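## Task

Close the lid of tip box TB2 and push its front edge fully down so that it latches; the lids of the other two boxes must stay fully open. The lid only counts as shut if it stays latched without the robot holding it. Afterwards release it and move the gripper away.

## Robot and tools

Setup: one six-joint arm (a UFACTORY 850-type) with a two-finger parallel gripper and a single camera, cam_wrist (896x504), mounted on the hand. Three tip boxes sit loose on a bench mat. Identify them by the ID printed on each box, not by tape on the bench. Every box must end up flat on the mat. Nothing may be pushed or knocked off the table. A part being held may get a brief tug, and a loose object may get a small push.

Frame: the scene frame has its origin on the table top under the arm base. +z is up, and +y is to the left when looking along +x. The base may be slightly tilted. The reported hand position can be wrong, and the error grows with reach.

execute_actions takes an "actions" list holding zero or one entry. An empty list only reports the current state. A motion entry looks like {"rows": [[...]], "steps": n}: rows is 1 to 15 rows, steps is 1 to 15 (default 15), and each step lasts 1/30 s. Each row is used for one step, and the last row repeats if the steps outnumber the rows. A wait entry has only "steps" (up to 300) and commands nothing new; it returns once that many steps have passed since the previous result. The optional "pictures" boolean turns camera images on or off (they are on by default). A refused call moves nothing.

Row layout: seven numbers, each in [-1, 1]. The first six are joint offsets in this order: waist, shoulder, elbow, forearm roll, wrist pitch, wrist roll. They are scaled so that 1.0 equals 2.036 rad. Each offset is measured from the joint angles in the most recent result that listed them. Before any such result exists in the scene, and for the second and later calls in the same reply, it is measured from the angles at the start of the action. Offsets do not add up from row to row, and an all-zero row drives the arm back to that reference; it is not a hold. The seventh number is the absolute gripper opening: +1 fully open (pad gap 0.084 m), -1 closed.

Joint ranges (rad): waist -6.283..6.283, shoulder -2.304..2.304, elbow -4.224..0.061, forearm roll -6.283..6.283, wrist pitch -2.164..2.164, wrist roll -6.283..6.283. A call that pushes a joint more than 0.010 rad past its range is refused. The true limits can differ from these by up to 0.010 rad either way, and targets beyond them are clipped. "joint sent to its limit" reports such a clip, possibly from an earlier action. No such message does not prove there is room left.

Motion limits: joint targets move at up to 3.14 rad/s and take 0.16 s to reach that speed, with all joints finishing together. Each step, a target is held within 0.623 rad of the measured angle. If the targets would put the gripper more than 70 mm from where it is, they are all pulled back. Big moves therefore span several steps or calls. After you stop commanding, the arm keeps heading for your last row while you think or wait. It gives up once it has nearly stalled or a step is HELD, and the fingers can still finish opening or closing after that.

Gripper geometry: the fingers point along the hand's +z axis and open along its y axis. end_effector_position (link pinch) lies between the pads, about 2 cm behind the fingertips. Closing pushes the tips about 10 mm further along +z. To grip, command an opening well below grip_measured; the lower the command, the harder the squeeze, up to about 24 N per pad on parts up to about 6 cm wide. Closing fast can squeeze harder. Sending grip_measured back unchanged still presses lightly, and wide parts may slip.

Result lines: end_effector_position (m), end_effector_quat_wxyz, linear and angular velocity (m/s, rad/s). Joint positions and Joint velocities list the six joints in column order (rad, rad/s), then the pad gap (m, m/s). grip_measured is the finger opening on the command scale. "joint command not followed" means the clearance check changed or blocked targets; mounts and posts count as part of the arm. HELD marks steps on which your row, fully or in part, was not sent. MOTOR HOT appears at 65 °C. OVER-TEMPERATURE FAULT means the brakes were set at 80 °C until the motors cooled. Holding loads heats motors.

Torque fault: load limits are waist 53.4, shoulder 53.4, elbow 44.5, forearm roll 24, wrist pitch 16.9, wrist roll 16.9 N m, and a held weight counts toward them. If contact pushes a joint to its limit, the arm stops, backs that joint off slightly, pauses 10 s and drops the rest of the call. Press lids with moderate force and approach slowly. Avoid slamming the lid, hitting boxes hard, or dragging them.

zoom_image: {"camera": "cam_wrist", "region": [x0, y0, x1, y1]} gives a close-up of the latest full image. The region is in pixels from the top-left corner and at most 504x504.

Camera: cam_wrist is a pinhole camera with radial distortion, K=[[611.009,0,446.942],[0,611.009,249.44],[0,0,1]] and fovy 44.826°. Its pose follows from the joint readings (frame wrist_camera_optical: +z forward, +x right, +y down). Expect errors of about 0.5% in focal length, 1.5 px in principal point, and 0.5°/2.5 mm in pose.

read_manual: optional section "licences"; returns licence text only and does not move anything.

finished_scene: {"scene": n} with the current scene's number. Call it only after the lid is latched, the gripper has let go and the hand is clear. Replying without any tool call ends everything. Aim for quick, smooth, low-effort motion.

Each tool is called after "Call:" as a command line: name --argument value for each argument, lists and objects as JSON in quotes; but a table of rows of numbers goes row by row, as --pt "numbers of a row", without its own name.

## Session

Call:
execute_actions --actions '[]'

Scene clock: 0.00 s of 8400.00 s.
end_effector_position=(+0.5372, +0.4382, +0.2611) grip_measured=+1.00 end_effector_quat_wxyz=(-0.175, -0.028, +0.984, -0.004) end_effector_velocity=(-0.001, +0.001, -0.000) end_effector_angular_velocity=(+0.001, +0.001, -0.000)
Joint positions: [ 0.837 -1.244 -1.85  -0.832 -1.048 -1.646  0.084]
Joint velocities: [ 0.    -0.001  0.     0.001  0.002  0.001  0.   ]
camera_calibration (this result's frames):
cam_wrist: T_world_to_cam=[[-0.0531028, 0.998453, 0.0165062, -0.385655], [0.944747, 0.0555871, -0.323053, -0.388246], [-0.323471, -0.00156081, -0.946237, 0.555741], [0, 0, 0, 1]] pos_world=[0.52608, 0.407507, 0.406804]

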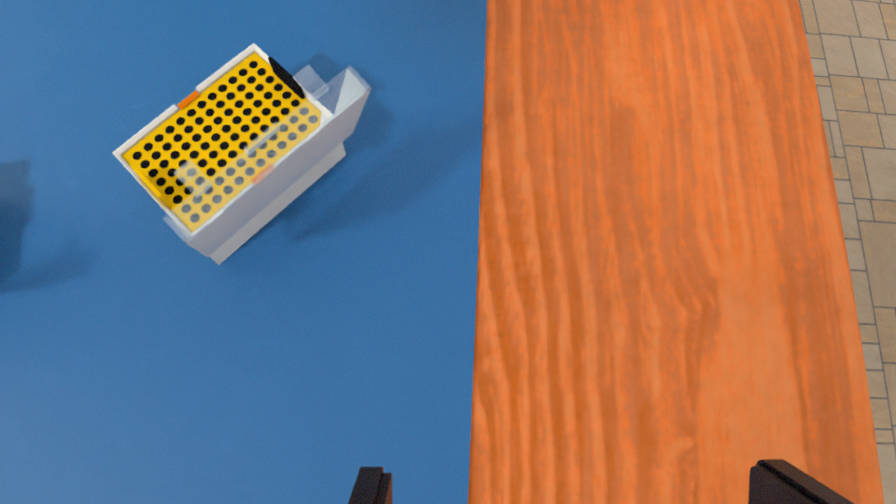

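Call:
zoom_image --camera "cam_wrist" --region '[90, 20, 410, 290]'

Region (90, 20, 410, 290) of cam_wrist's 896x504 image, scaled by 1.575, with more detail than that image has; it fills the top 425 rows of this view, and the rest is white.

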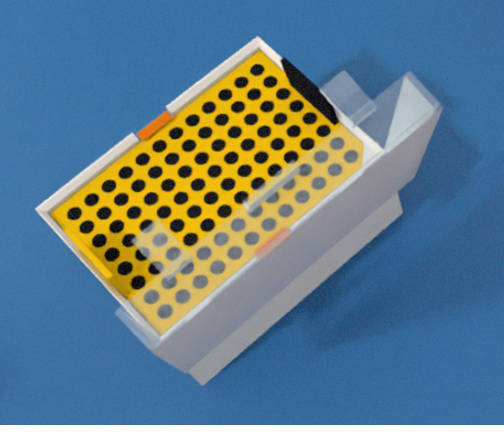

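Call:
execute_actions --actions '[{"rows": [[0.00719,0.03728,0.03891,-0.00891,-0.00335,0.01186,1],[0.01437,0.07456,0.07781,-0.01782,-0.00670,0.02372,1],[0.02156,0.11184,0.11672,-0.02673,-0.01005,0.03557,1],[0.02875,0.14912,0.15563,-0.03564,-0.01341,0.04743,1],[0.03594,0.18640,0.19453,-0.04455,-0.01676,0.05929,1],[0.04312,0.22368,0.23344,-0.05346,-0.02011,0.07115,1],[0.05031,0.26096,0.27235,-0.06237,-0.02346,0.08301,1],[0.05750,0.29825,0.31125,-0.07129,-0.02681,0.09486,1],[0.06469,0.33553,0.35016,-0.08020,-0.03016,0.10672,1],[0.07187,0.37281,0.38907,-0.08911,-0.03351,0.11858,1],[0.07906,0.41009,0.42797,-0.09802,-0.03686,0.13044,1],[0.08625,0.44737,0.46688,-0.10693,-0.04022,0.14230,1],[0.09344,0.48465,0.50579,-0.11584,-0.04357,0.15415,1],[0.10062,0.52193,0.54469,-0.12475,-0.04692,0.16601,1],[0.10781,0.55921,0.58360,-0.13366,-0.05027,0.17787,1]], "steps": 15}]' --pictures false

Call:
execute_actions --actions '[{"steps": 25}]' --pictures true

Scene clock: 79.67 s of 8400.00 s.
end_effector_position=(+0.5748, +0.3219, +0.3749) grip_measured=+1.00 end_effector_quat_wxyz=(-0.112, -0.021, +0.993, -0.010) end_effector_velocity=(+0.049, -0.296, +0.252) end_effector_angular_velocity=(+0.016, -0.365, -0.089)
Joint positions: [ 0.918 -0.829 -1.421 -0.932 -1.086 -1.513  0.084]
Joint velocities: [ 0.215  0.986  0.976 -0.267 -0.102  0.356  0.   ]
Steps of this call (steps 1 to 90: nothing new was sent; then 76.17 s passed at rest; steps 91 to 105: all 15 steps of this action). Readings (joint positions):
91: [0.837 -1.244 -1.849 -0.832 -1.048 -1.646]
92: [0.838 -1.238 -1.841 -0.834 -1.048 -1.644]
94: [0.847 -1.191 -1.789 -0.846 -1.053 -1.628]
98: [0.874 -1.057 -1.656 -0.877 -1.065 -1.587]
105: the state above

Scene clock: 80.50 s of 8400.00 s.
end_effector_position=(+0.5180, +0.0852, +0.4702) grip_measured=+1.00 end_effector_quat_wxyz=(+0.000, -0.002, +1.000, +0.001) end_effector_velocity=(-0.011, -0.019, +0.002) end_effector_angular_velocity=(+0.008, -0.023, -0.004)
Joint positions: [ 1.056 -0.112 -0.668 -1.103 -1.15  -1.286  0.084]
Joint velocities: [ 0.014  0.064  0.069 -0.018 -0.003  0.023  0.   ]
Steps of this call (steps 1 to 25: the robot went on to your last target). Readings (joint positions):
1: [0.926 -0.796 -1.388 -0.942 -1.089 -1.501]
2: [0.933 -0.763 -1.355 -0.951 -1.093 -1.488]
4: [0.948 -0.696 -1.288 -0.969 -1.099 -1.465]
8: [0.973 -0.562 -1.150 -1.000 -1.111 -1.424]
25: the state above
camera_calibration (this result's frames):
cam_wrist: T_world_to_cam=[[-0.00473046, 0.999867, 0.0156192, -0.0624889], [0.999697, 0.00435104, 0.0242371, -0.470349], [0.0241659, 0.0157291, -0.999584, 0.590354], [0, 0, 0, 1]] pos_world=[0.455644, 0.0552413, 0.602484]

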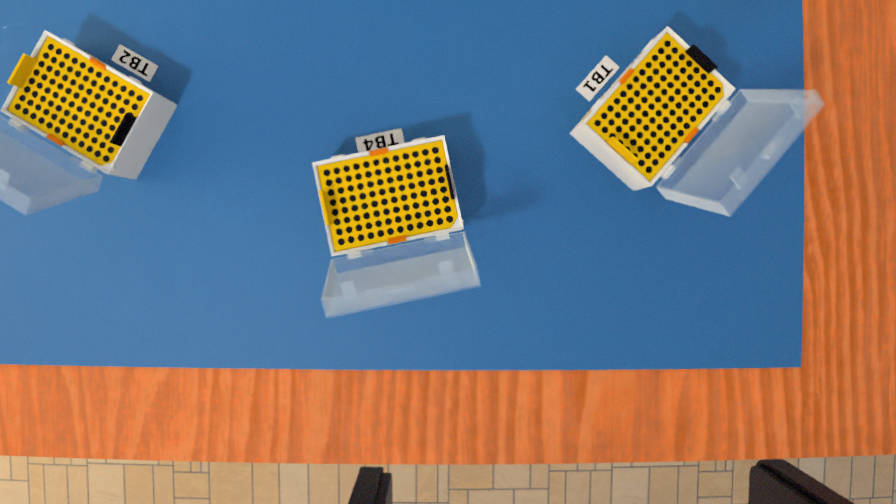

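Call:
zoom_image --camera "cam_wrist" --region '[0, 0, 250, 240]'

Region (0, 0, 250, 240) of cam_wrist's 896x504 image, scaled by 2.016, with more detail than that image has; it fills the top 484 rows of this view, and the rest is white.

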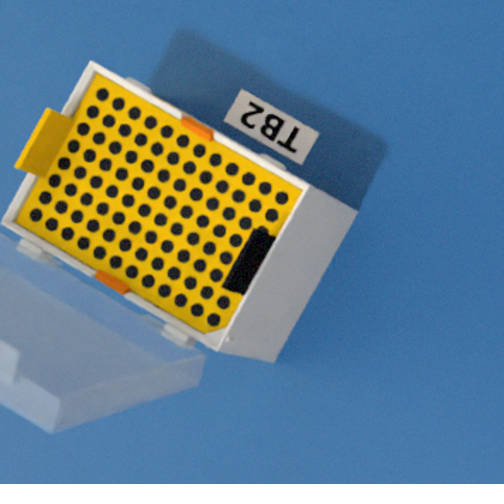

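Call:
zoom_image --camera "cam_wrist" --region '[340, 120, 440, 180]'

Region (340, 120, 440, 180) of cam_wrist's 896x504 image, scaled by 5.040, with more detail than that image has; it fills the top 302 rows of this view, and the rest is white.

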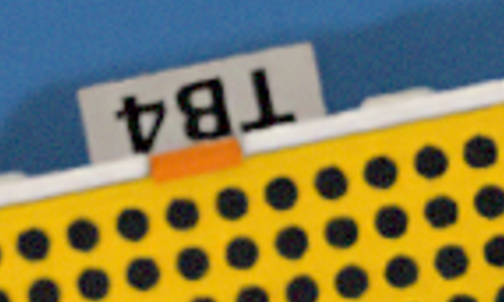

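Call:
execute_actions --actions '[{"rows": [[-0.04179,0.01658,0.01028,-0.01605,0.04262,0.00555,-1],[-0.08357,0.03315,0.02056,-0.03210,0.08524,0.01110,-1],[-0.12536,0.04973,0.03084,-0.04816,0.12787,0.01665,-1],[-0.16715,0.06630,0.04112,-0.06421,0.17049,0.02220,-1],[-0.20894,0.08288,0.05140,-0.08026,0.21311,0.02775,-1],[-0.25072,0.09946,0.06168,-0.09631,0.25573,0.03330,-1],[-0.29251,0.11603,0.07196,-0.11236,0.29835,0.03885,-1],[-0.33430,0.13261,0.08225,-0.12842,0.34098,0.04441,-1],[-0.37609,0.14918,0.09253,-0.14447,0.38360,0.04996,-1],[-0.41787,0.16576,0.10281,-0.16052,0.42622,0.05551,-1],[-0.45966,0.18234,0.11309,-0.17657,0.46884,0.06106,-1],[-0.50145,0.19891,0.12337,-0.19262,0.51146,0.06661,-1],[-0.54324,0.21549,0.13365,-0.20868,0.55409,0.07216,-1],[-0.58502,0.23206,0.14393,-0.22473,0.59671,0.07771,-1],[-0.62681,0.24864,0.15421,-0.24078,0.63933,0.08326,-1]], "steps": 15}]' --pictures false

Call:
execute_actions --actions '[{"steps": 25}]' --pictures false

Call:
execute_actions --actions '[{"rows": [[-0.04179,0,0,-0.01602,0.04262,0.00548,-1],[-0.08357,0,0,-0.03204,0.08524,0.01097,-1],[-0.12536,0,0,-0.04806,0.12787,0.01645,-1],[-0.16715,0,0,-0.06407,0.17049,0.02194,-1],[-0.20894,0,0,-0.08009,0.21311,0.02742,-1],[-0.25072,0,0,-0.09611,0.25573,0.03291,-1],[-0.29251,0,0,-0.11213,0.29835,0.03839,-1],[-0.33430,0,0,-0.12815,0.34098,0.04388,-1],[-0.37609,0,0,-0.14417,0.38360,0.04936,-1],[-0.41787,0,0,-0.16019,0.42622,0.05485,-1],[-0.45966,0,0,-0.17621,0.46884,0.06033,-1],[-0.50145,0,0,-0.19222,0.51146,0.06582,-1],[-0.54324,0,0,-0.20824,0.55409,0.07130,-1],[-0.58502,0,0,-0.22426,0.59671,0.07679,-1],[-0.62681,0,0,-0.24028,0.63933,0.08227,-1]], "steps": 15}]' --pictures false

Call:
execute_actions --actions '[{"steps": 25}]' --pictures true

Scene clock: 201.00 s of 8400.00 s.
end_effector_position=(+0.5439, +0.0079, +0.3449) grip_measured=-1.00 end_effector_quat_wxyz=(-0.075, +0.177, +0.973, +0.125) end_effector_velocity=(+0.013, -0.275, -0.219) end_effector_angular_velocity=(+0.549, +0.148, -0.912)
Joint positions: [ 0.522  0.105 -0.533 -1.313 -0.609 -1.213  0.   ]
Joint velocities: [-1.372  0.645  0.398 -0.626  1.369  0.212  0.   ]
Steps of this call (steps 1 to 30: the robot went on to your last target; steps 31 to 90: nothing new was sent; then 117.00 s passed at rest; steps 91 to 105: all 15 steps of this action). Readings (joint positions):
91: [1.057 -0.105 -0.661 -1.104 -1.150 -1.284]
92: [1.050 -0.103 -0.660 -1.107 -1.141 -1.283]
94: [0.995 -0.085 -0.649 -1.127 -1.085 -1.277]
98: [0.830 -0.021 -0.611 -1.190 -0.921 -1.256]
105: the state above

Scene clock: 201.83 s of 8400.00 s.
end_effector_position=(+0.5082, -0.1299, +0.2937) grip_measured=-1.00 end_effector_quat_wxyz=(-0.090, +0.381, +0.883, +0.258) end_effector_velocity=(-0.001, -0.002, +0.000) end_effector_angular_velocity=(+0.001, +0.000, -0.006)
Joint positions: [-0.219  0.394 -0.354 -1.593  0.151 -1.117  0.   ]
Joint velocities: [-0.009  0.004  0.003 -0.002  0.007  0.001  0.   ]
Steps of this call (steps 1 to 25: the robot went on to your last target). Readings (joint positions):
1: [0.476 0.128 -0.519 -1.334 -0.563 -1.206]
2: [0.429 0.151 -0.505 -1.357 -0.516 -1.198]
4: [0.332 0.193 -0.479 -1.398 -0.420 -1.184]
8: [0.123 0.270 -0.431 -1.472 -0.205 -1.159]
25: the state above

Scene clock: 202.33 s of 8400.00 s.
end_effector_position=(+0.4486, -0.2354, +0.3097) grip_measured=-1.00 end_effector_quat_wxyz=(-0.116, +0.526, +0.764, +0.355) end_effector_velocity=(-0.177, -0.236, +0.170) end_effector_angular_velocity=(+0.562, +0.125, -0.942)
Joint positions: [-0.919  0.394 -0.354 -1.861  0.864 -1.025  0.   ]
Joint velocities: [-1.725 -0.     0.001 -0.664  1.757  0.227  0.   ]
Steps of this call (steps 1 to 15: all 15 steps of this action). Readings (joint positions):
1: [-0.220 0.394 -0.354 -1.593 0.152 -1.117]
2: [-0.227 0.394 -0.354 -1.596 0.161 -1.116]
4: [-0.282 0.394 -0.354 -1.617 0.218 -1.108]
8: [-0.499 0.394 -0.355 -1.700 0.436 -1.080]
15: the state above

Scene clock: 203.17 s of 8400.00 s.
end_effector_position=(+0.3958, -0.3022, +0.3984) grip_measured=-1.00 end_effector_quat_wxyz=(-0.106, +0.639, +0.626, +0.435) end_effector_velocity=(-0.001, -0.000, +0.000) end_effector_angular_velocity=(+0.001, +0.001, -0.001)
Joint positions: [-1.495  0.394 -0.354 -2.082  1.452 -0.949  0.   ]
Joint velocities: [-0.003 -0.    -0.    -0.002  0.002  0.001  0.   ]
Steps of this call (steps 1 to 25: the robot went on to your last target). Readings (joint positions):
1: [-0.977 0.394 -0.354 -1.883 0.922 -1.018]
2: [-1.033 0.394 -0.354 -1.905 0.980 -1.010]
4: [-1.145 0.394 -0.354 -1.948 1.093 -0.995]
8: [-1.357 0.394 -0.354 -2.029 1.310 -0.968]
25: the state above
camera_calibration (this result's frames):
cam_wrist: T_world_to_cam=[[0.884902, -0.203494, 0.418974, -0.551035], [0.15215, -0.723883, -0.672937, 0.0483294], [0.440226, 0.65923, -0.609604, 0.401995], [0, 0, 0, 1]] pos_world=[0.30329, -0.342154, 0.508449]

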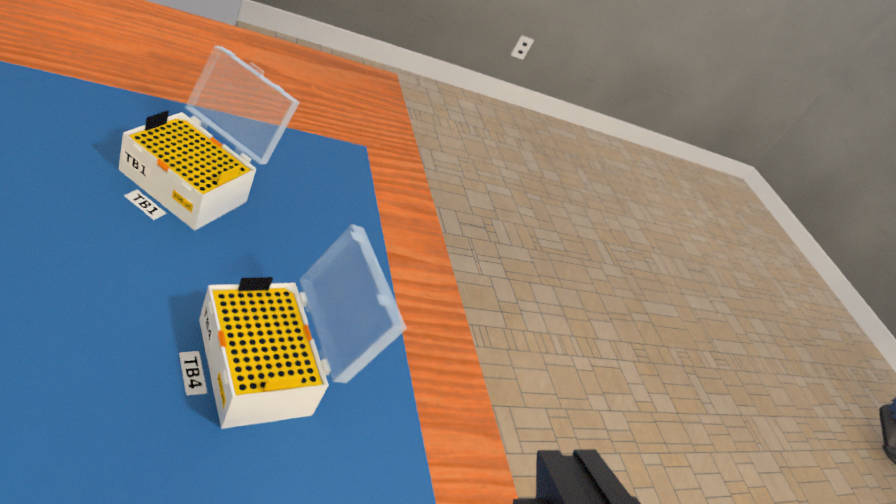

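Call:
zoom_image --camera "cam_wrist" --region '[100, 120, 270, 240]'

Region (100, 120, 270, 240) of cam_wrist's 896x504 image, scaled by 2.965, with more detail than that image has; it fills the top 356 rows of this view, and the rest is white.

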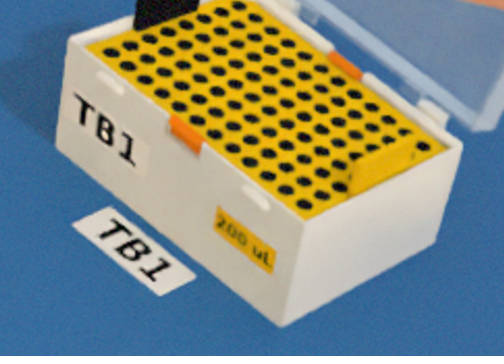

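Call:
zoom_image --camera "cam_wrist" --region '[180, 280, 300, 430]'

Region (180, 280, 300, 430) of cam_wrist's 896x504 image, scaled by 3.360, with more detail than that image has; it fills the left 403 columns of this view, and the rest is white.

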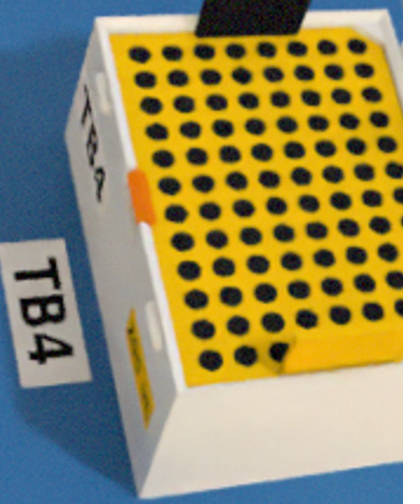

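Call:
execute_actions --actions '[{"rows": [[0.02827,-0.00273,0.00208,-0.02906,-0.05698,0.02131,-1],[0.05654,-0.00545,0.00417,-0.05812,-0.11396,0.04261,-1],[0.08481,-0.00818,0.00625,-0.08718,-0.17093,0.06392,-1],[0.11308,-0.01090,0.00833,-0.11624,-0.22791,0.08522,-1],[0.14135,-0.01363,0.01041,-0.14530,-0.28489,0.10653,-1],[0.16962,-0.01636,0.01250,-0.17436,-0.34187,0.12783,-1],[0.19789,-0.01908,0.01458,-0.20342,-0.39885,0.14914,-1],[0.22617,-0.02181,0.01666,-0.23248,-0.45582,0.17044,-1],[0.25444,-0.02453,0.01874,-0.26154,-0.51280,0.19175,-1],[0.28271,-0.02726,0.02083,-0.29060,-0.56978,0.21305,-1],[0.31098,-0.02999,0.02291,-0.31966,-0.62676,0.23436,-1],[0.33925,-0.03271,0.02499,-0.34872,-0.68374,0.25566,-1],[0.36752,-0.03544,0.02707,-0.37778,-0.74071,0.27697,-1],[0.39579,-0.03816,0.02916,-0.40684,-0.79769,0.29827,-1],[0.42406,-0.04089,0.03124,-0.43590,-0.85467,0.31958,-1]], "steps": 15}]' --pictures false

Call:
execute_actions --actions '[{"steps": 30}]' --pictures true

Scene clock: 289.83 s of 8400.00 s.
end_effector_position=(+0.2788, -0.2545, +0.2971) grip_measured=-1.00 end_effector_quat_wxyz=(-0.321, +0.432, +0.824, +0.177) end_effector_velocity=(-0.013, -0.062, -0.327) end_effector_angular_velocity=(-0.902, -0.492, +2.627)
Joint positions: [-0.985  0.344 -0.317 -2.605  0.556 -0.566  0.   ]
Joint velocities: [ 1.81  -0.175  0.133 -1.855 -2.671  1.35   0.   ]
Steps of this call (steps 1 to 15: the robot went on to your last target; steps 16 to 90: nothing new was sent; then 83.17 s passed at rest; steps 91 to 105: all 15 steps of this action). Readings (joint positions):
91: [-1.495 0.394 -0.354 -2.082 1.452 -0.949]
92: [-1.491 0.393 -0.354 -2.086 1.444 -0.946]
94: [-1.459 0.390 -0.352 -2.119 1.377 -0.921]
98: [-1.336 0.378 -0.343 -2.245 1.133 -0.830]
105: the state above

Scene clock: 290.83 s of 8400.00 s.
end_effector_position=(+0.3990, -0.3089, +0.2151) grip_measured=-1.00 end_effector_quat_wxyz=(-0.042, +0.253, +0.966, +0.012) end_effector_velocity=(+0.000, +0.001, +0.000) end_effector_angular_velocity=(+0.001, -0.000, +0.001)
Joint positions: [-0.632  0.31  -0.291 -2.969 -0.287 -0.299  0.   ]
Joint velocities: [ 0.001 -0.     0.    -0.001  0.001  0.001  0.   ]
Steps of this call (steps 1 to 30: the robot went on to your last target). Readings (joint positions):
1: [-0.926 0.339 -0.312 -2.666 0.468 -0.522]
2: [-0.873 0.333 -0.308 -2.720 0.386 -0.482]
4: [-0.793 0.326 -0.303 -2.802 0.235 -0.422]
8: [-0.707 0.318 -0.296 -2.891 -0.030 -0.356]
30: the state above
camera_calibration (this result's frames):
cam_wrist: T_world_to_cam=[[0.490209, 0.871432, 0.0173415, 0.0974912], [0.870367, -0.488356, -0.0630027, -0.425325], [-0.0464337, 0.0459779, -0.997863, 0.381609], [0, 0, 0, 1]] pos_world=[0.340117, -0.310212, 0.352306]

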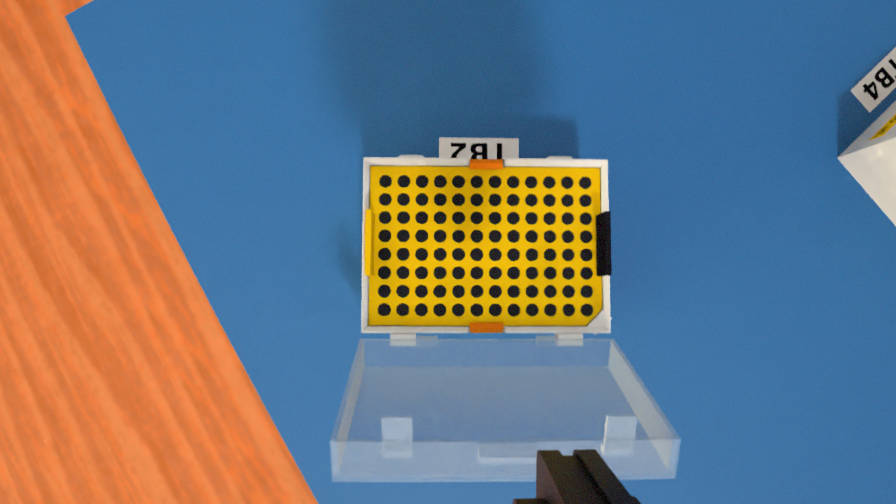

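Call:
execute_actions --actions '[{"rows": [[-0.00002,-0.00062,-0.00097,0.00019,0.00034,-0.00021,-1],[-0.00007,-0.00246,-0.00384,0.00075,0.00134,-0.00083,-1],[-0.00015,-0.00544,-0.00849,0.00165,0.00295,-0.00184,-1],[-0.00026,-0.00943,-0.01471,0.00287,0.00512,-0.00319,-1],[-0.00040,-0.01425,-0.02223,0.00433,0.00773,-0.00483,-1],[-0.00055,-0.01969,-0.03072,0.00599,0.01069,-0.00667,-1],[-0.00071,-0.02552,-0.03981,0.00776,0.01385,-0.00864,-1],[-0.00088,-0.03148,-0.04910,0.00957,0.01708,-0.01066,-1],[-0.00104,-0.03731,-0.05819,0.01134,0.02024,-0.01263,-1],[-0.00119,-0.04275,-0.06668,0.01300,0.02320,-0.01448,-1],[-0.00133,-0.04757,-0.07420,0.01446,0.02581,-0.01611,-1],[-0.00144,-0.05156,-0.08042,0.01568,0.02798,-0.01746,-1],[-0.00152,-0.05454,-0.08507,0.01658,0.02959,-0.01847,-1],[-0.00157,-0.05638,-0.08794,0.01714,0.03059,-0.01909,-1],[-0.00159,-0.05700,-0.08891,0.01733,0.03093,-0.01930,-1]], "steps": 15}]' --pictures false

Call:
execute_actions --actions '[{"steps": 9}]' --pictures false

Call:
execute_actions --actions '[{"rows": [[-0.00003,-0.00118,-0.00054,-0.00046,-0.00063,0.00045,-1],[-0.00013,-0.00467,-0.00213,-0.00180,-0.00250,0.00176,-1],[-0.00029,-0.01032,-0.00470,-0.00398,-0.00552,0.00389,-1],[-0.00050,-0.01788,-0.00815,-0.00690,-0.00956,0.00675,-1],[-0.00075,-0.02702,-0.01231,-0.01043,-0.01445,0.01020,-1],[-0.00104,-0.03733,-0.01701,-0.01441,-0.01997,0.01409,-1],[-0.00135,-0.04838,-0.02205,-0.01868,-0.02587,0.01826,-1],[-0.00166,-0.05968,-0.02719,-0.02303,-0.03192,0.02252,-1],[-0.00197,-0.07073,-0.03223,-0.02730,-0.03782,0.02669,-1],[-0.00226,-0.08105,-0.03693,-0.03128,-0.04334,0.03059,-1],[-0.00251,-0.09018,-0.04109,-0.03481,-0.04823,0.03403,-1],[-0.00272,-0.09774,-0.04454,-0.03773,-0.05227,0.03689,-1],[-0.00288,-0.10339,-0.04711,-0.03991,-0.05529,0.03902,-1],[-0.00298,-0.10688,-0.04870,-0.04125,-0.05716,0.04033,-1],[-0.00301,-0.10806,-0.04924,-0.04171,-0.05779,0.04078,-1]], "steps": 15}]' --pictures false

Call:
execute_actions --actions '[{"steps": 10}]' --pictures true

Scene clock: 411.33 s of 8400.00 s.
end_effector_position=(+0.4407, -0.3404, +0.1911) grip_measured=-1.00 end_effector_quat_wxyz=(-0.041, +0.253, +0.966, +0.012) end_effector_velocity=(+0.103, -0.076, -0.062) end_effector_angular_velocity=(+0.001, -0.005, +0.002)
Joint positions: [-0.634  0.216 -0.438 -2.94  -0.237 -0.331  0.   ]
Joint velocities: [-0.006 -0.237 -0.369  0.071  0.127 -0.081  0.   ]
Steps of this call (steps 1 to 15: the robot went on to your last target; steps 16 to 90: nothing new was sent; then 117.00 s passed at rest; steps 91 to 105: all 15 steps of this action). Readings (joint positions):
91: [-0.631 0.310 -0.291 -2.969 -0.287 -0.299]
92: [-0.631 0.310 -0.291 -2.969 -0.287 -0.299]
94: [-0.632 0.307 -0.296 -2.968 -0.285 -0.300]
98: [-0.632 0.285 -0.330 -2.961 -0.273 -0.308]
105: the state above

Scene clock: 411.63 s of 8400.00 s.
end_effector_position=(+0.4495, -0.3469, +0.1856) grip_measured=-1.00 end_effector_quat_wxyz=(-0.041, +0.253, +0.966, +0.012) end_effector_velocity=(+0.002, -0.002, -0.002) end_effector_angular_velocity=(-0.000, +0.002, -0.003)
Joint positions: [-0.635  0.195 -0.47  -2.934 -0.225 -0.338  0.   ]
Joint velocities: [-0.002 -0.008 -0.01   0.003  0.004 -0.001  0.   ]
Steps of this call (steps 1 to 9: the robot went on to your last target). Readings (joint positions):
1: [-0.634 0.209 -0.449 -2.938 -0.233 -0.333]
2: [-0.634 0.204 -0.457 -2.937 -0.230 -0.335]
4: [-0.635 0.199 -0.465 -2.935 -0.227 -0.337]
8: [-0.635 0.195 -0.470 -2.934 -0.225 -0.338]
9: the state above

Scene clock: 412.13 s of 8400.00 s.
end_effector_position=(+0.4501, -0.3476, +0.1336) grip_measured=-1.00 end_effector_quat_wxyz=(-0.042, +0.253, +0.967, +0.012) end_effector_velocity=(-0.006, +0.010, -0.139) end_effector_angular_velocity=(+0.015, -0.005, -0.000)
Joint positions: [-0.64   0.017 -0.551 -3.002 -0.319 -0.271  0.   ]
Joint velocities: [-0.01  -0.459 -0.207 -0.177 -0.242  0.171  0.   ]
Steps of this call (steps 1 to 15: all 15 steps of this action). Readings (joint positions):
1: [-0.635 0.195 -0.471 -2.934 -0.225 -0.338]
2: [-0.635 0.194 -0.471 -2.934 -0.225 -0.338]
4: [-0.635 0.189 -0.473 -2.936 -0.228 -0.336]
8: [-0.636 0.148 -0.492 -2.952 -0.250 -0.320]
15: the state above

Scene clock: 412.47 s of 8400.00 s.
end_effector_position=(+0.4498, -0.3469, +0.1211) grip_measured=-1.00 end_effector_quat_wxyz=(-0.041, +0.253, +0.966, +0.012) end_effector_velocity=(-0.000, +0.000, -0.003) end_effector_angular_velocity=(-0.000, -0.000, -0.002)
Joint positions: [-0.641 -0.024 -0.57  -3.018 -0.342 -0.255  0.   ]
Joint velocities: [-0.001 -0.01  -0.004 -0.003 -0.006  0.005  0.   ]
Steps of this call (steps 1 to 10: the robot went on to your last target). Readings (joint positions):
1: [-0.640 0.004 -0.557 -3.007 -0.326 -0.266]
2: [-0.640 -0.006 -0.562 -3.011 -0.332 -0.262]
4: [-0.641 -0.017 -0.567 -3.015 -0.338 -0.258]
8: [-0.641 -0.023 -0.570 -3.018 -0.341 -0.256]
10: the state above
camera_calibration (this result's frames):
cam_wrist: T_world_to_cam=[[0.490221, 0.871424, 0.0174419, 0.107315], [0.870424, -0.488425, -0.0616681, -0.494291], [-0.04522, 0.0454128, -0.997944, 0.291101], [0, 0, 0, 1]] pos_world=[0.390798, -0.348161, 0.258149]

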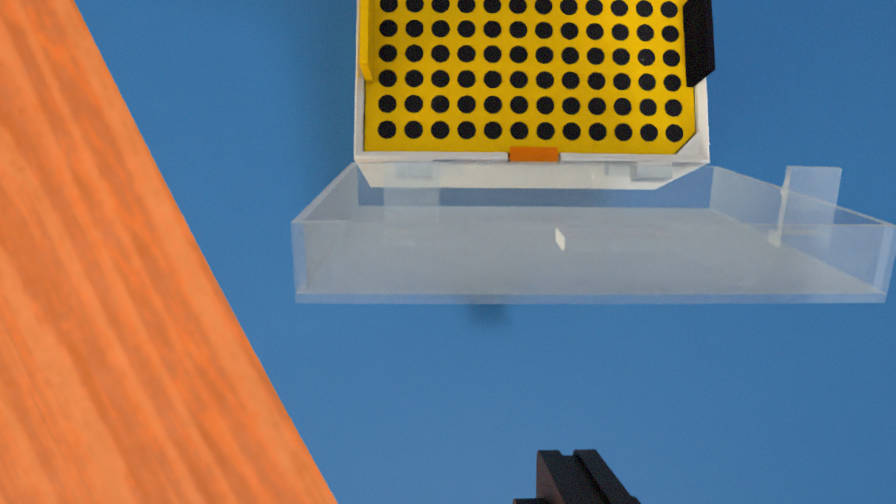

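Call:
execute_actions --actions '[]'

Scene clock: 431.93 s of 8400.00 s.
end_effector_position=(+0.4497, -0.3468, +0.1207) grip_measured=-1.00 end_effector_quat_wxyz=(-0.041, +0.253, +0.966, +0.012) end_effector_velocity=(-0.001, -0.001, -0.000) end_effector_angular_velocity=(-0.001, +0.001, -0.001)
Joint positions: [-0.641 -0.025 -0.571 -3.019 -0.342 -0.255  0.   ]
Joint velocities: [-0.002  0.    -0.    -0.     0.001  0.     0.   ]
Steps of this call (steps 1 to 30: the robot went on to your last target; steps 31 to 90: nothing new was sent; then 16.47 s passed at rest). Readings (joint positions):
1: [-0.641 -0.024 -0.570 -3.018 -0.342 -0.255]
2: [-0.641 -0.024 -0.570 -3.018 -0.342 -0.255]
4: [-0.641 -0.024 -0.571 -3.019 -0.342 -0.255]
8: [-0.641 -0.025 -0.571 -3.019 -0.342 -0.255]
90: the state above
The arm was judged still, so your last target was given up. Only a new action makes it travel on or press farther. Fingers that are still opening or closing keep moving.
camera_calibration (this result's frames):
cam_wrist: T_world_to_cam=[[0.490179, 0.871445, 0.0175439, 0.107298], [0.870437, -0.488364, -0.0619634, -0.494102], [-0.0454299, 0.045644, -0.997924, 0.290905], [0, 0, 0, 1]] pos_world=[0.390706, -0.348084, 0.257802]

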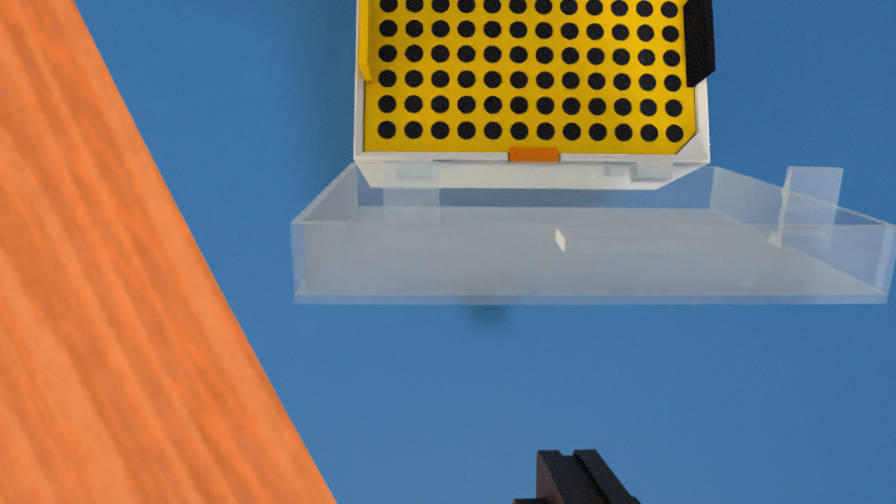

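Call:
execute_actions --actions '[{"rows": [[-0.0004,-0.0004,0.0019,-0.0014,-0.0023,0.0012,-1],[-0.0008,-0.0008,0.0038,-0.0029,-0.0046,0.0023,-1],[-0.0013,-0.0013,0.0058,-0.0043,-0.0069,0.0035,-1],[-0.0017,-0.0017,0.0077,-0.0057,-0.0092,0.0047,-1],[-0.0021,-0.0021,0.0096,-0.0072,-0.0115,0.0058,-1],[-0.0025,-0.0025,0.0115,-0.0086,-0.0138,0.0070,-1],[-0.0029,-0.0029,0.0135,-0.0101,-0.0162,0.0082,-1],[-0.0033,-0.0034,0.0154,-0.0115,-0.0185,0.0093,-1],[-0.0038,-0.0038,0.0173,-0.0129,-0.0208,0.0105,-1],[-0.0042,-0.0042,0.0192,-0.0144,-0.0231,0.0117,-1],[-0.0046,-0.0046,0.0211,-0.0158,-0.0254,0.0128,-1],[-0.0050,-0.0050,0.0231,-0.0172,-0.0277,0.0140,-1],[-0.0054,-0.0055,0.0250,-0.0187,-0.0300,0.0152,-1],[-0.0059,-0.0059,0.0269,-0.0201,-0.0323,0.0163,-1],[-0.0063,-0.0063,0.0288,-0.0216,-0.0346,0.0175,-1]], "steps": 15}]' --pictures false

Call:
execute_actions --actions '[{"steps": 8}]' --pictures false

Call:
execute_actions --actions '[{"rows": [[-0.0004,-0.0007,0.0018,-0.0011,-0.0025,0.0008,-1],[-0.0009,-0.0013,0.0037,-0.0022,-0.0050,0.0016,-1],[-0.0013,-0.0020,0.0055,-0.0034,-0.0074,0.0024,-1],[-0.0018,-0.0026,0.0074,-0.0045,-0.0099,0.0032,-1],[-0.0022,-0.0033,0.0092,-0.0056,-0.0124,0.0039,-1],[-0.0027,-0.0039,0.0110,-0.0067,-0.0149,0.0047,-1],[-0.0031,-0.0046,0.0129,-0.0078,-0.0174,0.0055,-1],[-0.0036,-0.0053,0.0147,-0.0089,-0.0198,0.0063,-1],[-0.0040,-0.0059,0.0165,-0.0101,-0.0223,0.0071,-1],[-0.0045,-0.0066,0.0184,-0.0112,-0.0248,0.0079,-1],[-0.0049,-0.0072,0.0202,-0.0123,-0.0273,0.0087,-1],[-0.0054,-0.0079,0.0221,-0.0134,-0.0298,0.0095,-1],[-0.0058,-0.0086,0.0239,-0.0145,-0.0322,0.0103,-1],[-0.0063,-0.0092,0.0257,-0.0157,-0.0347,0.0110,-1],[-0.0067,-0.0099,0.0276,-0.0168,-0.0372,0.0118,-1]], "steps": 15}]' --pictures false

Call:
execute_actions --actions '[{"steps": 8}]'

Scene clock: 467.37 s of 8400.00 s.
end_effector_position=(+0.4300, -0.3361, +0.1202) grip_measured=-1.00 end_effector_quat_wxyz=(-0.041, +0.253, +0.966, +0.012) end_effector_velocity=(-0.051, +0.029, -0.000) end_effector_angular_velocity=(+0.002, -0.001, -0.002)
Joint positions: [-0.65  -0.035 -0.526 -3.052 -0.395 -0.228  0.   ]
Joint velocities: [-0.026 -0.027  0.116 -0.087 -0.141  0.071  0.   ]
Steps of this call (steps 1 to 90: nothing new was sent; then 31.93 s passed at rest; steps 91 to 105: all 15 steps of this action). Readings (joint positions):
91: [-0.641 -0.025 -0.571 -3.019 -0.342 -0.255]
92: [-0.641 -0.025 -0.570 -3.019 -0.343 -0.254]
94: [-0.642 -0.026 -0.566 -3.022 -0.348 -0.252]
98: [-0.645 -0.029 -0.553 -3.032 -0.363 -0.244]
105: the state above

Scene clock: 467.63 s of 8400.00 s.
end_effector_position=(+0.4240, -0.3327, +0.1203) grip_measured=-1.00 end_effector_quat_wxyz=(-0.041, +0.253, +0.966, +0.012) end_effector_velocity=(-0.002, +0.001, -0.000) end_effector_angular_velocity=(-0.002, -0.003, +0.000)
Joint positions: [-0.654 -0.038 -0.513 -3.062 -0.412 -0.22   0.   ]
Joint velocities: [-0.001 -0.002  0.006 -0.005 -0.01   0.004  0.   ]
Steps of this call (steps 1 to 8: the robot went on to your last target). Readings (joint positions):
1: [-0.651 -0.035 -0.523 -3.055 -0.400 -0.226]
2: [-0.652 -0.036 -0.519 -3.057 -0.404 -0.224]
4: [-0.653 -0.037 -0.515 -3.060 -0.408 -0.221]
8: the state above

Scene clock: 468.13 s of 8400.00 s.
end_effector_position=(+0.4042, -0.3217, +0.1200) grip_measured=-1.00 end_effector_quat_wxyz=(-0.041, +0.253, +0.966, +0.012) end_effector_velocity=(-0.052, +0.029, +0.001) end_effector_angular_velocity=(+0.001, -0.000, -0.003)
Joint positions: [-0.664 -0.053 -0.471 -3.088 -0.469 -0.202  0.   ]
Joint velocities: [-0.028 -0.041  0.111 -0.067 -0.15   0.048  0.   ]
Steps of this call (steps 1 to 15: all 15 steps of this action). Readings (joint positions):
1: [-0.654 -0.038 -0.513 -3.062 -0.412 -0.220]
2: [-0.654 -0.038 -0.512 -3.063 -0.413 -0.219]
4: [-0.655 -0.039 -0.509 -3.065 -0.418 -0.218]
8: [-0.658 -0.043 -0.496 -3.072 -0.434 -0.213]
15: the state above

Scene clock: 468.40 s of 8400.00 s.
end_effector_position=(+0.3982, -0.3181, +0.1202) grip_measured=-1.00 end_effector_quat_wxyz=(-0.041, +0.253, +0.966, +0.012) end_effector_velocity=(-0.003, +0.001, +0.001) end_effector_angular_velocity=(-0.003, -0.002, -0.001)
Joint positions: [-0.667 -0.057 -0.457 -3.096 -0.487 -0.196  0.   ]
Joint velocities: [-0.002 -0.     0.007 -0.003 -0.01   0.003  0.   ]
Steps of this call (steps 1 to 8: the robot went on to your last target). Readings (joint positions):
1: [-0.665 -0.054 -0.467 -3.090 -0.474 -0.200]
2: [-0.666 -0.055 -0.464 -3.092 -0.478 -0.199]
4: [-0.666 -0.057 -0.460 -3.094 -0.483 -0.197]
8: the state above
camera_calibration (this result's frames):
cam_wrist: T_world_to_cam=[[0.490169, 0.87146, 0.0170923, 0.107638], [0.870429, -0.488374, -0.0619955, -0.435282], [-0.0456791, 0.045266, -0.99793, 0.286744], [0, 0, 0, 1]] pos_world=[0.33922, -0.319362, 0.257325]

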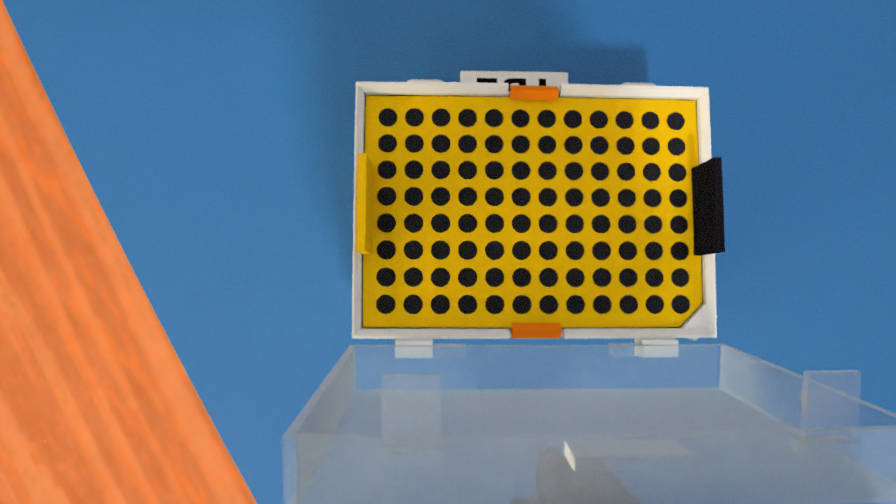

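Call:
zoom_image --camera "cam_wrist" --region '[430, 50, 600, 110]'

Region (430, 50, 600, 110) of cam_wrist's 896x504 image, scaled by 2.965, with more detail than that image has; it fills the top 178 rows of this view, and the rest is white.

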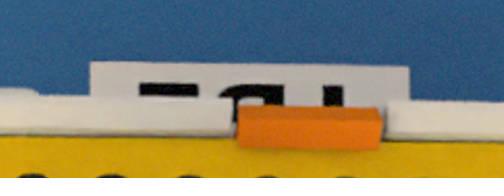

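Call:
execute_actions --actions '[{"rows": [[-0.0005,-0.0010,0.0017,-0.0009,-0.0027,0.0005,-1],[-0.0010,-0.0020,0.0034,-0.0019,-0.0054,0.0011,-1],[-0.0015,-0.0030,0.0052,-0.0028,-0.0081,0.0016,-1],[-0.0021,-0.0040,0.0069,-0.0038,-0.0108,0.0021,-1],[-0.0026,-0.0050,0.0086,-0.0047,-0.0135,0.0026,-1],[-0.0031,-0.0060,0.0103,-0.0056,-0.0162,0.0032,-1],[-0.0036,-0.0070,0.0121,-0.0066,-0.0189,0.0037,-1],[-0.0041,-0.0080,0.0138,-0.0075,-0.0216,0.0042,-1],[-0.0046,-0.0090,0.0155,-0.0084,-0.0243,0.0048,-1],[-0.0051,-0.0100,0.0172,-0.0094,-0.0270,0.0053,-1],[-0.0056,-0.0110,0.0190,-0.0103,-0.0297,0.0058,-1],[-0.0062,-0.0121,0.0207,-0.0113,-0.0324,0.0063,-1],[-0.0067,-0.0131,0.0224,-0.0122,-0.0351,0.0069,-1],[-0.0072,-0.0141,0.0241,-0.0131,-0.0378,0.0074,-1],[-0.0077,-0.0151,0.0259,-0.0141,-0.0405,0.0079,-1]], "steps": 15}]' --pictures false

Call:
execute_actions --actions '[{"steps": 8}]' --pictures false

Call:
execute_actions --actions '[{"rows": [[-0.0006,-0.0013,0.0015,-0.0008,-0.0029,0.0003,-1],[-0.0011,-0.0027,0.0031,-0.0015,-0.0058,0.0006,-1],[-0.0017,-0.0040,0.0046,-0.0023,-0.0086,0.0009,-1],[-0.0022,-0.0054,0.0062,-0.0031,-0.0115,0.0011,-1],[-0.0028,-0.0067,0.0077,-0.0038,-0.0144,0.0014,-1],[-0.0033,-0.0080,0.0092,-0.0046,-0.0173,0.0017,-1],[-0.0039,-0.0094,0.0108,-0.0054,-0.0202,0.0020,-1],[-0.0044,-0.0107,0.0123,-0.0061,-0.0231,0.0023,-1],[-0.0050,-0.0121,0.0139,-0.0069,-0.0259,0.0026,-1],[-0.0055,-0.0134,0.0154,-0.0077,-0.0288,0.0029,-1],[-0.0061,-0.0147,0.0169,-0.0084,-0.0317,0.0031,-1],[-0.0066,-0.0161,0.0185,-0.0092,-0.0346,0.0034,-1],[-0.0072,-0.0174,0.0200,-0.0100,-0.0375,0.0037,-1],[-0.0077,-0.0188,0.0216,-0.0107,-0.0403,0.0040,-1],[-0.0083,-0.0201,0.0231,-0.0115,-0.0432,0.0043,-1]], "steps": 15}]' --pictures false

Call:
execute_actions --actions '[{"steps": 8}]'

Scene clock: 497.97 s of 8400.00 s.
end_effector_position=(+0.3779, -0.3069, +0.1198) grip_measured=-1.00 end_effector_quat_wxyz=(-0.041, +0.253, +0.966, +0.012) end_effector_velocity=(-0.053, +0.030, +0.001) end_effector_angular_velocity=(+0.002, +0.000, -0.002)
Joint positions: [-0.679 -0.081 -0.418 -3.117 -0.549 -0.184  0.   ]
Joint velocities: [-0.031 -0.062  0.104 -0.056 -0.164  0.032  0.   ]
Steps of this call (steps 1 to 30: the robot went on to your last target; steps 31 to 90: nothing new was sent; then 26.07 s passed at rest; steps 91 to 105: all 15 steps of this action). Readings (joint positions):
91: [-0.667 -0.058 -0.457 -3.096 -0.488 -0.196]
92: [-0.667 -0.058 -0.456 -3.097 -0.489 -0.196]
94: [-0.668 -0.060 -0.453 -3.098 -0.494 -0.195]
98: [-0.672 -0.066 -0.442 -3.104 -0.511 -0.191]
105: the state above

Scene clock: 498.23 s of 8400.00 s.
end_effector_position=(+0.3717, -0.3032, +0.1200) grip_measured=-1.00 end_effector_quat_wxyz=(-0.041, +0.253, +0.966, +0.012) end_effector_velocity=(-0.004, +0.001, +0.000) end_effector_angular_velocity=(-0.002, +0.000, -0.002)
Joint positions: [-0.683 -0.088 -0.405 -3.124 -0.568 -0.18   0.   ]
Joint velocities: [-0.004 -0.004  0.007 -0.003 -0.012  0.002  0.   ]
Steps of this call (steps 1 to 8: the robot went on to your last target). Readings (joint positions):
1: [-0.680 -0.083 -0.414 -3.119 -0.554 -0.183]
2: [-0.681 -0.084 -0.411 -3.121 -0.559 -0.182]
4: [-0.682 -0.087 -0.407 -3.123 -0.564 -0.181]
8: the state above

Scene clock: 498.73 s of 8400.00 s.
end_effector_position=(+0.3519, -0.2922, +0.1197) grip_measured=-1.00 end_effector_quat_wxyz=(-0.041, +0.253, +0.966, +0.012) end_effector_velocity=(-0.053, +0.030, +0.002) end_effector_angular_velocity=(+0.001, +0.002, -0.004)
Joint positions: [-0.695 -0.118 -0.37  -3.142 -0.634 -0.174  0.   ]
Joint velocities: [-0.034 -0.082  0.095 -0.045 -0.174  0.019  0.   ]
Steps of this call (steps 1 to 15: all 15 steps of this action). Readings (joint positions):
1: [-0.683 -0.088 -0.405 -3.124 -0.569 -0.180]
2: [-0.683 -0.088 -0.405 -3.125 -0.570 -0.180]
4: [-0.684 -0.091 -0.402 -3.126 -0.575 -0.179]
8: [-0.688 -0.100 -0.391 -3.131 -0.594 -0.178]
15: the state above

Scene clock: 499.00 s of 8400.00 s.
end_effector_position=(+0.3458, -0.2887, +0.1199) grip_measured=-1.00 end_effector_quat_wxyz=(-0.041, +0.253, +0.966, +0.012) end_effector_velocity=(-0.003, +0.002, +0.000) end_effector_angular_velocity=(+0.001, -0.000, +0.000)
Joint positions: [-0.699 -0.128 -0.359 -3.147 -0.655 -0.171  0.   ]
Joint velocities: [-0.002 -0.005  0.007 -0.004 -0.011  0.002  0.   ]
Steps of this call (steps 1 to 8: the robot went on to your last target). Readings (joint positions):
1: [-0.696 -0.121 -0.367 -3.143 -0.640 -0.173]
2: [-0.697 -0.124 -0.364 -3.145 -0.645 -0.173]
4: [-0.698 -0.126 -0.361 -3.146 -0.651 -0.172]
8: the state above
camera_calibration (this result's frames):
cam_wrist: T_world_to_cam=[[0.490093, 0.871501, 0.017171, 0.107703], [0.870449, -0.488269, -0.0625405, -0.375226], [-0.0461201, 0.0455972, -0.997895, 0.282997], [0, 0, 0, 1]] pos_world=[0.286882, -0.289979, 0.257085]

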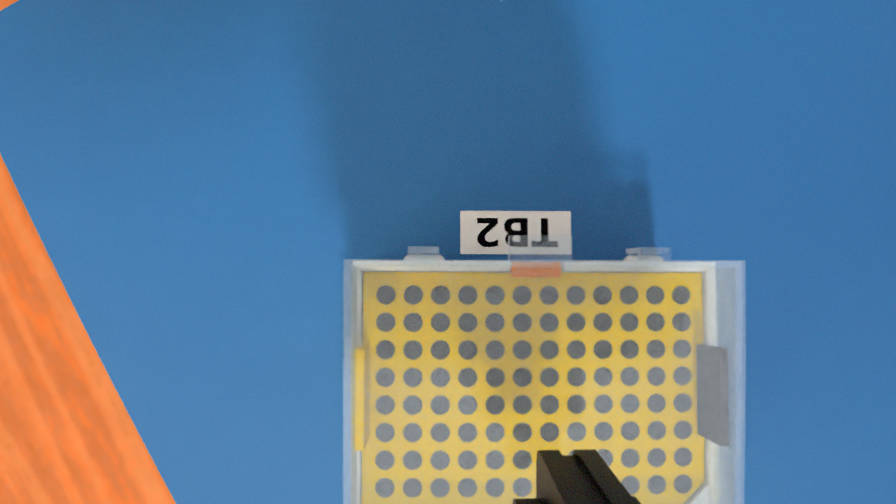

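Call:
execute_actions --actions '[{"rows": [[-0.0002,-0.0005,0.0003,-0.0002,-0.0008,0.0000,-1],[-0.0007,-0.0020,0.0014,-0.0007,-0.0033,0.0000,-1],[-0.0015,-0.0043,0.0030,-0.0016,-0.0074,0.0001,-1],[-0.0026,-0.0075,0.0052,-0.0027,-0.0128,0.0001,-1],[-0.0039,-0.0114,0.0079,-0.0041,-0.0193,0.0002,-1],[-0.0054,-0.0157,0.0109,-0.0057,-0.0267,0.0003,-1],[-0.0070,-0.0203,0.0142,-0.0074,-0.0346,0.0004,-1],[-0.0087,-0.0251,0.0175,-0.0091,-0.0426,0.0005,-1],[-0.0103,-0.0297,0.0207,-0.0108,-0.0505,0.0005,-1],[-0.0118,-0.0341,0.0238,-0.0124,-0.0579,0.0006,-1],[-0.0131,-0.0379,0.0264,-0.0138,-0.0644,0.0007,-1],[-0.0142,-0.0411,0.0287,-0.0149,-0.0698,0.0008,-1],[-0.0150,-0.0435,0.0303,-0.0158,-0.0738,0.0008,-1],[-0.0155,-0.0450,0.0313,-0.0163,-0.0763,0.0008,-1],[-0.0157,-0.0454,0.0317,-0.0165,-0.0772,0.0008,-1]], "steps": 15}]' --pictures false

Call:
execute_actions --actions '[{"steps": 8}]' --pictures false

Call:
execute_actions --actions '[{"rows": [[0.0000,-0.0004,-0.0003,0.0000,-0.0001,0.0000,-1],[0.0001,-0.0015,-0.0010,0.0001,-0.0005,0.0000,-1],[0.0001,-0.0032,-0.0022,0.0002,-0.0010,-0.0001,-1],[0.0002,-0.0056,-0.0038,0.0003,-0.0018,-0.0001,-1],[0.0004,-0.0084,-0.0057,0.0005,-0.0027,-0.0002,-1],[0.0005,-0.0117,-0.0079,0.0007,-0.0038,-0.0002,-1],[0.0007,-0.0151,-0.0102,0.0009,-0.0049,-0.0003,-1],[0.0008,-0.0187,-0.0126,0.0011,-0.0060,-0.0003,-1],[0.0010,-0.0221,-0.0150,0.0013,-0.0071,-0.0004,-1],[0.0011,-0.0253,-0.0172,0.0014,-0.0082,-0.0005,-1],[0.0013,-0.0282,-0.0191,0.0016,-0.0091,-0.0005,-1],[0.0014,-0.0306,-0.0207,0.0017,-0.0099,-0.0006,-1],[0.0014,-0.0323,-0.0219,0.0018,-0.0105,-0.0006,-1],[0.0015,-0.0334,-0.0226,0.0019,-0.0108,-0.0006,-1],[0.0015,-0.0338,-0.0229,0.0019,-0.0109,-0.0006,-1]], "steps": 15}]' --pictures false

Call:
execute_actions --actions '[{"steps": 8}]'

Scene clock: 522.27 s of 8400.00 s.
end_effector_position=(+0.3106, -0.2690, +0.1195) grip_measured=-1.00 end_effector_quat_wxyz=(-0.042, +0.253, +0.967, +0.012) end_effector_velocity=(-0.084, +0.050, +0.006) end_effector_angular_velocity=(+0.007, +0.000, -0.003)
Joint positions: [-0.725 -0.204 -0.306 -3.175 -0.782 -0.17   0.   ]
Joint velocities: [-0.064 -0.187  0.13  -0.068 -0.312  0.002  0.   ]
Steps of this call (steps 1 to 30: the robot went on to your last target; steps 31 to 90: nothing new was sent; then 19.77 s passed at rest; steps 91 to 105: all 15 steps of this action). Readings (joint positions):
91: [-0.699 -0.129 -0.358 -3.148 -0.656 -0.171]
92: [-0.699 -0.129 -0.358 -3.148 -0.656 -0.171]
94: [-0.700 -0.131 -0.357 -3.148 -0.660 -0.171]
98: [-0.706 -0.149 -0.345 -3.155 -0.691 -0.171]
105: the state above

Scene clock: 522.53 s of 8400.00 s.
end_effector_position=(+0.3039, -0.2651, +0.1200) grip_measured=-1.00 end_effector_quat_wxyz=(-0.041, +0.253, +0.967, +0.012) end_effector_velocity=(-0.003, +0.002, +0.000) end_effector_angular_velocity=(+0.001, -0.002, +0.002)
Joint positions: [-0.731 -0.22  -0.295 -3.181 -0.811 -0.17   0.   ]
Joint velocities: [-0.001 -0.008  0.005 -0.003 -0.013 -0.001  0.   ]
Steps of this call (steps 1 to 8: the robot went on to your last target). Readings (joint positions):
1: [-0.727 -0.209 -0.302 -3.177 -0.792 -0.170]
2: [-0.728 -0.213 -0.299 -3.178 -0.798 -0.170]
4: [-0.730 -0.217 -0.296 -3.180 -0.806 -0.170]
8: the state above

Scene clock: 523.03 s of 8400.00 s.
end_effector_position=(+0.3044, -0.2655, +0.1037) grip_measured=-1.00 end_effector_quat_wxyz=(-0.041, +0.253, +0.967, +0.012) end_effector_velocity=(+0.001, +0.001, -0.038) end_effector_angular_velocity=(+0.001, -0.002, +0.000)
Joint positions: [-0.728 -0.276 -0.333 -3.178 -0.829 -0.171  0.   ]
Joint velocities: [ 0.007 -0.13  -0.087  0.006 -0.044 -0.001  0.   ]
Steps of this call (steps 1 to 15: all 15 steps of this action). Readings (joint positions):
1: [-0.731 -0.220 -0.295 -3.181 -0.812 -0.170]
2: [-0.731 -0.220 -0.295 -3.181 -0.812 -0.170]
4: [-0.731 -0.222 -0.296 -3.181 -0.812 -0.170]
8: [-0.730 -0.236 -0.306 -3.180 -0.816 -0.170]
15: the state above

Scene clock: 523.30 s of 8400.00 s.
end_effector_position=(+0.3044, -0.2655, +0.1003) grip_measured=-1.00 end_effector_quat_wxyz=(-0.041, +0.253, +0.967, +0.012) end_effector_velocity=(-0.000, -0.001, -0.002) end_effector_angular_velocity=(-0.002, +0.000, +0.000)
Joint positions: [-0.728 -0.288 -0.341 -3.177 -0.833 -0.171  0.   ]
Joint velocities: [-0.001 -0.006 -0.004  0.001 -0.003 -0.002  0.   ]
Steps of this call (steps 1 to 8: the robot went on to your last target). Readings (joint positions):
1: [-0.728 -0.280 -0.336 -3.177 -0.831 -0.171]
2: [-0.728 -0.283 -0.338 -3.177 -0.832 -0.171]
4: [-0.728 -0.286 -0.340 -3.177 -0.833 -0.171]
8: the state above
camera_calibration (this result's frames):
cam_wrist: T_world_to_cam=[[0.489571, 0.871788, 0.0174838, 0.108301], [0.87078, -0.487763, -0.0618795, -0.329107], [-0.0454179, 0.0455189, -0.99793, 0.260232], [0, 0, 0, 1]] pos_world=[0.245378, -0.266787, 0.237435]

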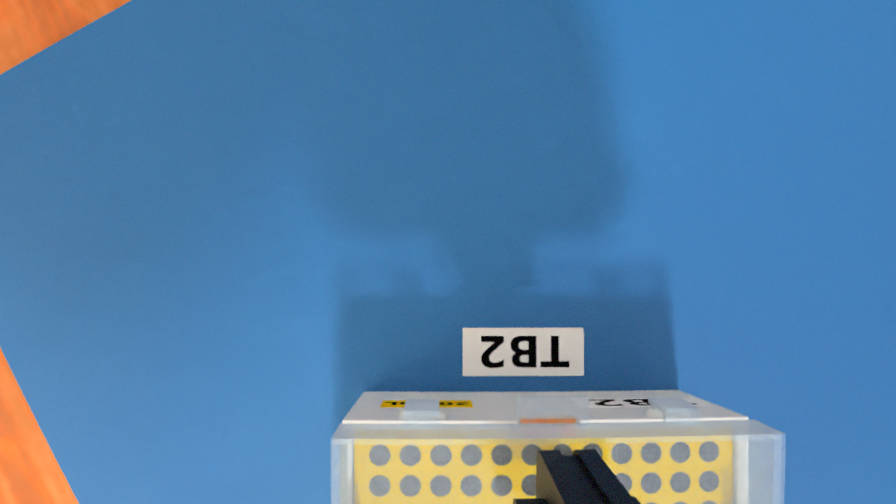

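Call:
zoom_image --camera "cam_wrist" --region '[330, 380, 790, 504]'

Region (330, 380, 790, 504) of cam_wrist's 896x504 image, scaled by 1.096, with more detail than that image has; it fills the top 136 rows of this view, and the rest is white.

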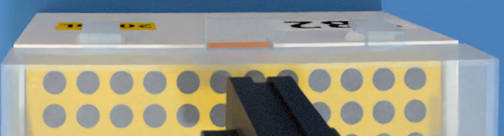

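Call:
execute_actions --actions '[{"rows": [[0.0000,-0.0007,-0.0005,0.0000,-0.0002,0.0000,-1],[0.0001,-0.0014,-0.0009,0.0001,-0.0004,0.0000,-1],[0.0001,-0.0020,-0.0014,0.0001,-0.0007,0.0000,-1],[0.0001,-0.0027,-0.0018,0.0002,-0.0009,-0.0001,-1],[0.0002,-0.0034,-0.0023,0.0002,-0.0011,-0.0001,-1],[0.0002,-0.0041,-0.0027,0.0002,-0.0013,-0.0001,-1],[0.0002,-0.0047,-0.0032,0.0003,-0.0015,-0.0001,-1],[0.0002,-0.0054,-0.0037,0.0003,-0.0017,-0.0001,-1],[0.0003,-0.0061,-0.0041,0.0003,-0.0020,-0.0001,-1],[0.0003,-0.0068,-0.0046,0.0004,-0.0022,-0.0001,-1],[0.0003,-0.0074,-0.0050,0.0004,-0.0024,-0.0001,-1],[0.0004,-0.0081,-0.0055,0.0005,-0.0026,-0.0002,-1],[0.0004,-0.0088,-0.0059,0.0005,-0.0028,-0.0002,-1],[0.0004,-0.0095,-0.0064,0.0005,-0.0031,-0.0002,-1],[0.0005,-0.0101,-0.0069,0.0006,-0.0033,-0.0002,-1]], "steps": 15}]' --pictures false

Call:
execute_actions --actions '[{"steps": 10}]' --pictures false

Call:
execute_actions --actions '[{"rows": [[0.0000,-0.0003,-0.0002,0.0000,-0.0001,0.0000,-1],[0.0000,-0.0007,-0.0005,0.0000,-0.0002,0.0000,-1],[0.0000,-0.0010,-0.0007,0.0001,-0.0003,0.0000,-1],[0.0001,-0.0014,-0.0009,0.0001,-0.0004,0.0000,-1],[0.0001,-0.0017,-0.0011,0.0001,-0.0005,0.0000,-1],[0.0001,-0.0020,-0.0014,0.0001,-0.0007,0.0000,-1],[0.0001,-0.0024,-0.0016,0.0001,-0.0008,0.0000,-1],[0.0001,-0.0027,-0.0018,0.0002,-0.0009,-0.0001,-1],[0.0001,-0.0030,-0.0021,0.0002,-0.0010,-0.0001,-1],[0.0002,-0.0034,-0.0023,0.0002,-0.0011,-0.0001,-1],[0.0002,-0.0037,-0.0025,0.0002,-0.0012,-0.0001,-1],[0.0002,-0.0041,-0.0027,0.0002,-0.0013,-0.0001,-1],[0.0002,-0.0044,-0.0030,0.0003,-0.0014,-0.0001,-1],[0.0002,-0.0047,-0.0032,0.0003,-0.0015,-0.0001,-1],[0.0002,-0.0051,-0.0034,0.0003,-0.0016,-0.0001,-1]], "steps": 15}]' --pictures false

Call:
execute_actions --actions '[{"steps": 10}]' --pictures false

Scene clock: 559.20 s of 8400.00 s.
end_effector_position=(+0.3043, -0.2654, +0.0958) grip_measured=-1.00 end_effector_quat_wxyz=(-0.041, +0.253, +0.967, +0.012) end_effector_velocity=(-0.002, +0.002, -0.011) end_effector_angular_velocity=(+0.003, +0.003, +0.001)
Joint positions: [-0.727 -0.303 -0.352 -3.176 -0.838 -0.171  0.   ]
Joint velocities: [ 0.002 -0.042 -0.025  0.002 -0.013 -0.002  0.   ]
Steps of this call (steps 1 to 30: the robot went on to your last target; steps 31 to 90: nothing new was sent; then 32.40 s passed at rest; steps 91 to 105: all 15 steps of this action). Readings (joint positions):
91: [-0.728 -0.289 -0.342 -3.177 -0.833 -0.171]
92: [-0.728 -0.289 -0.342 -3.177 -0.833 -0.171]
94: [-0.728 -0.290 -0.342 -3.177 -0.834 -0.171]
98: [-0.728 -0.294 -0.345 -3.177 -0.835 -0.171]
105: the state above

Scene clock: 559.53 s of 8400.00 s.
end_effector_position=(+0.3045, -0.2655, +0.0943) grip_measured=-1.00 end_effector_quat_wxyz=(-0.041, +0.253, +0.967, +0.012) end_effector_velocity=(+0.000, -0.000, +0.000) end_effector_angular_velocity=(-0.001, -0.000, -0.002)
Joint positions: [-0.727 -0.308 -0.355 -3.176 -0.84  -0.171  0.   ]
Joint velocities: [ 0.     0.     0.     0.002 -0.001  0.001  0.   ]
Steps of this call (steps 1 to 10: the robot went on to your last target). Readings (joint positions):
1: [-0.727 -0.305 -0.353 -3.176 -0.839 -0.171]
2: [-0.727 -0.306 -0.353 -3.176 -0.839 -0.171]
4: [-0.727 -0.307 -0.354 -3.176 -0.839 -0.171]
8: [-0.727 -0.308 -0.355 -3.176 -0.840 -0.171]
10: the state above

Scene clock: 560.03 s of 8400.00 s.
end_effector_position=(+0.3043, -0.2653, +0.0924) grip_measured=-1.00 end_effector_quat_wxyz=(-0.040, +0.253, +0.967, +0.012) end_effector_velocity=(-0.000, +0.000, -0.004) end_effector_angular_velocity=(-0.003, -0.004, -0.000)
Joint positions: [-0.727 -0.315 -0.359 -3.175 -0.844 -0.172  0.   ]
Joint velocities: [ 0.    -0.015 -0.007  0.    -0.014  0.     0.   ]
Steps of this call (steps 1 to 15: all 15 steps of this action). Readings (joint positions):
1: [-0.727 -0.308 -0.355 -3.176 -0.840 -0.171]
2: [-0.727 -0.308 -0.355 -3.176 -0.840 -0.171]
4: [-0.727 -0.309 -0.356 -3.176 -0.840 -0.171]
8: [-0.727 -0.311 -0.357 -3.175 -0.841 -0.171]
15: the state above

Scene clock: 560.37 s of 8400.00 s.
end_effector_position=(+0.3043, -0.2653, +0.0918) grip_measured=-1.00 end_effector_quat_wxyz=(-0.040, +0.253, +0.967, +0.012) end_effector_velocity=(-0.000, -0.000, -0.001) end_effector_angular_velocity=(+0.001, +0.002, -0.002)
Joint positions: [-0.726 -0.318 -0.361 -3.175 -0.845 -0.172  0.   ]
Joint velocities: [-0.    -0.002 -0.003  0.001  0.003  0.001  0.   ]
Steps of this call (steps 1 to 10: the robot went on to your last target). Readings (joint positions):
1: [-0.727 -0.316 -0.359 -3.175 -0.844 -0.172]
2: [-0.727 -0.316 -0.360 -3.175 -0.845 -0.172]
4: [-0.727 -0.317 -0.360 -3.175 -0.845 -0.172]
8: [-0.726 -0.318 -0.360 -3.175 -0.845 -0.172]
10: the state above


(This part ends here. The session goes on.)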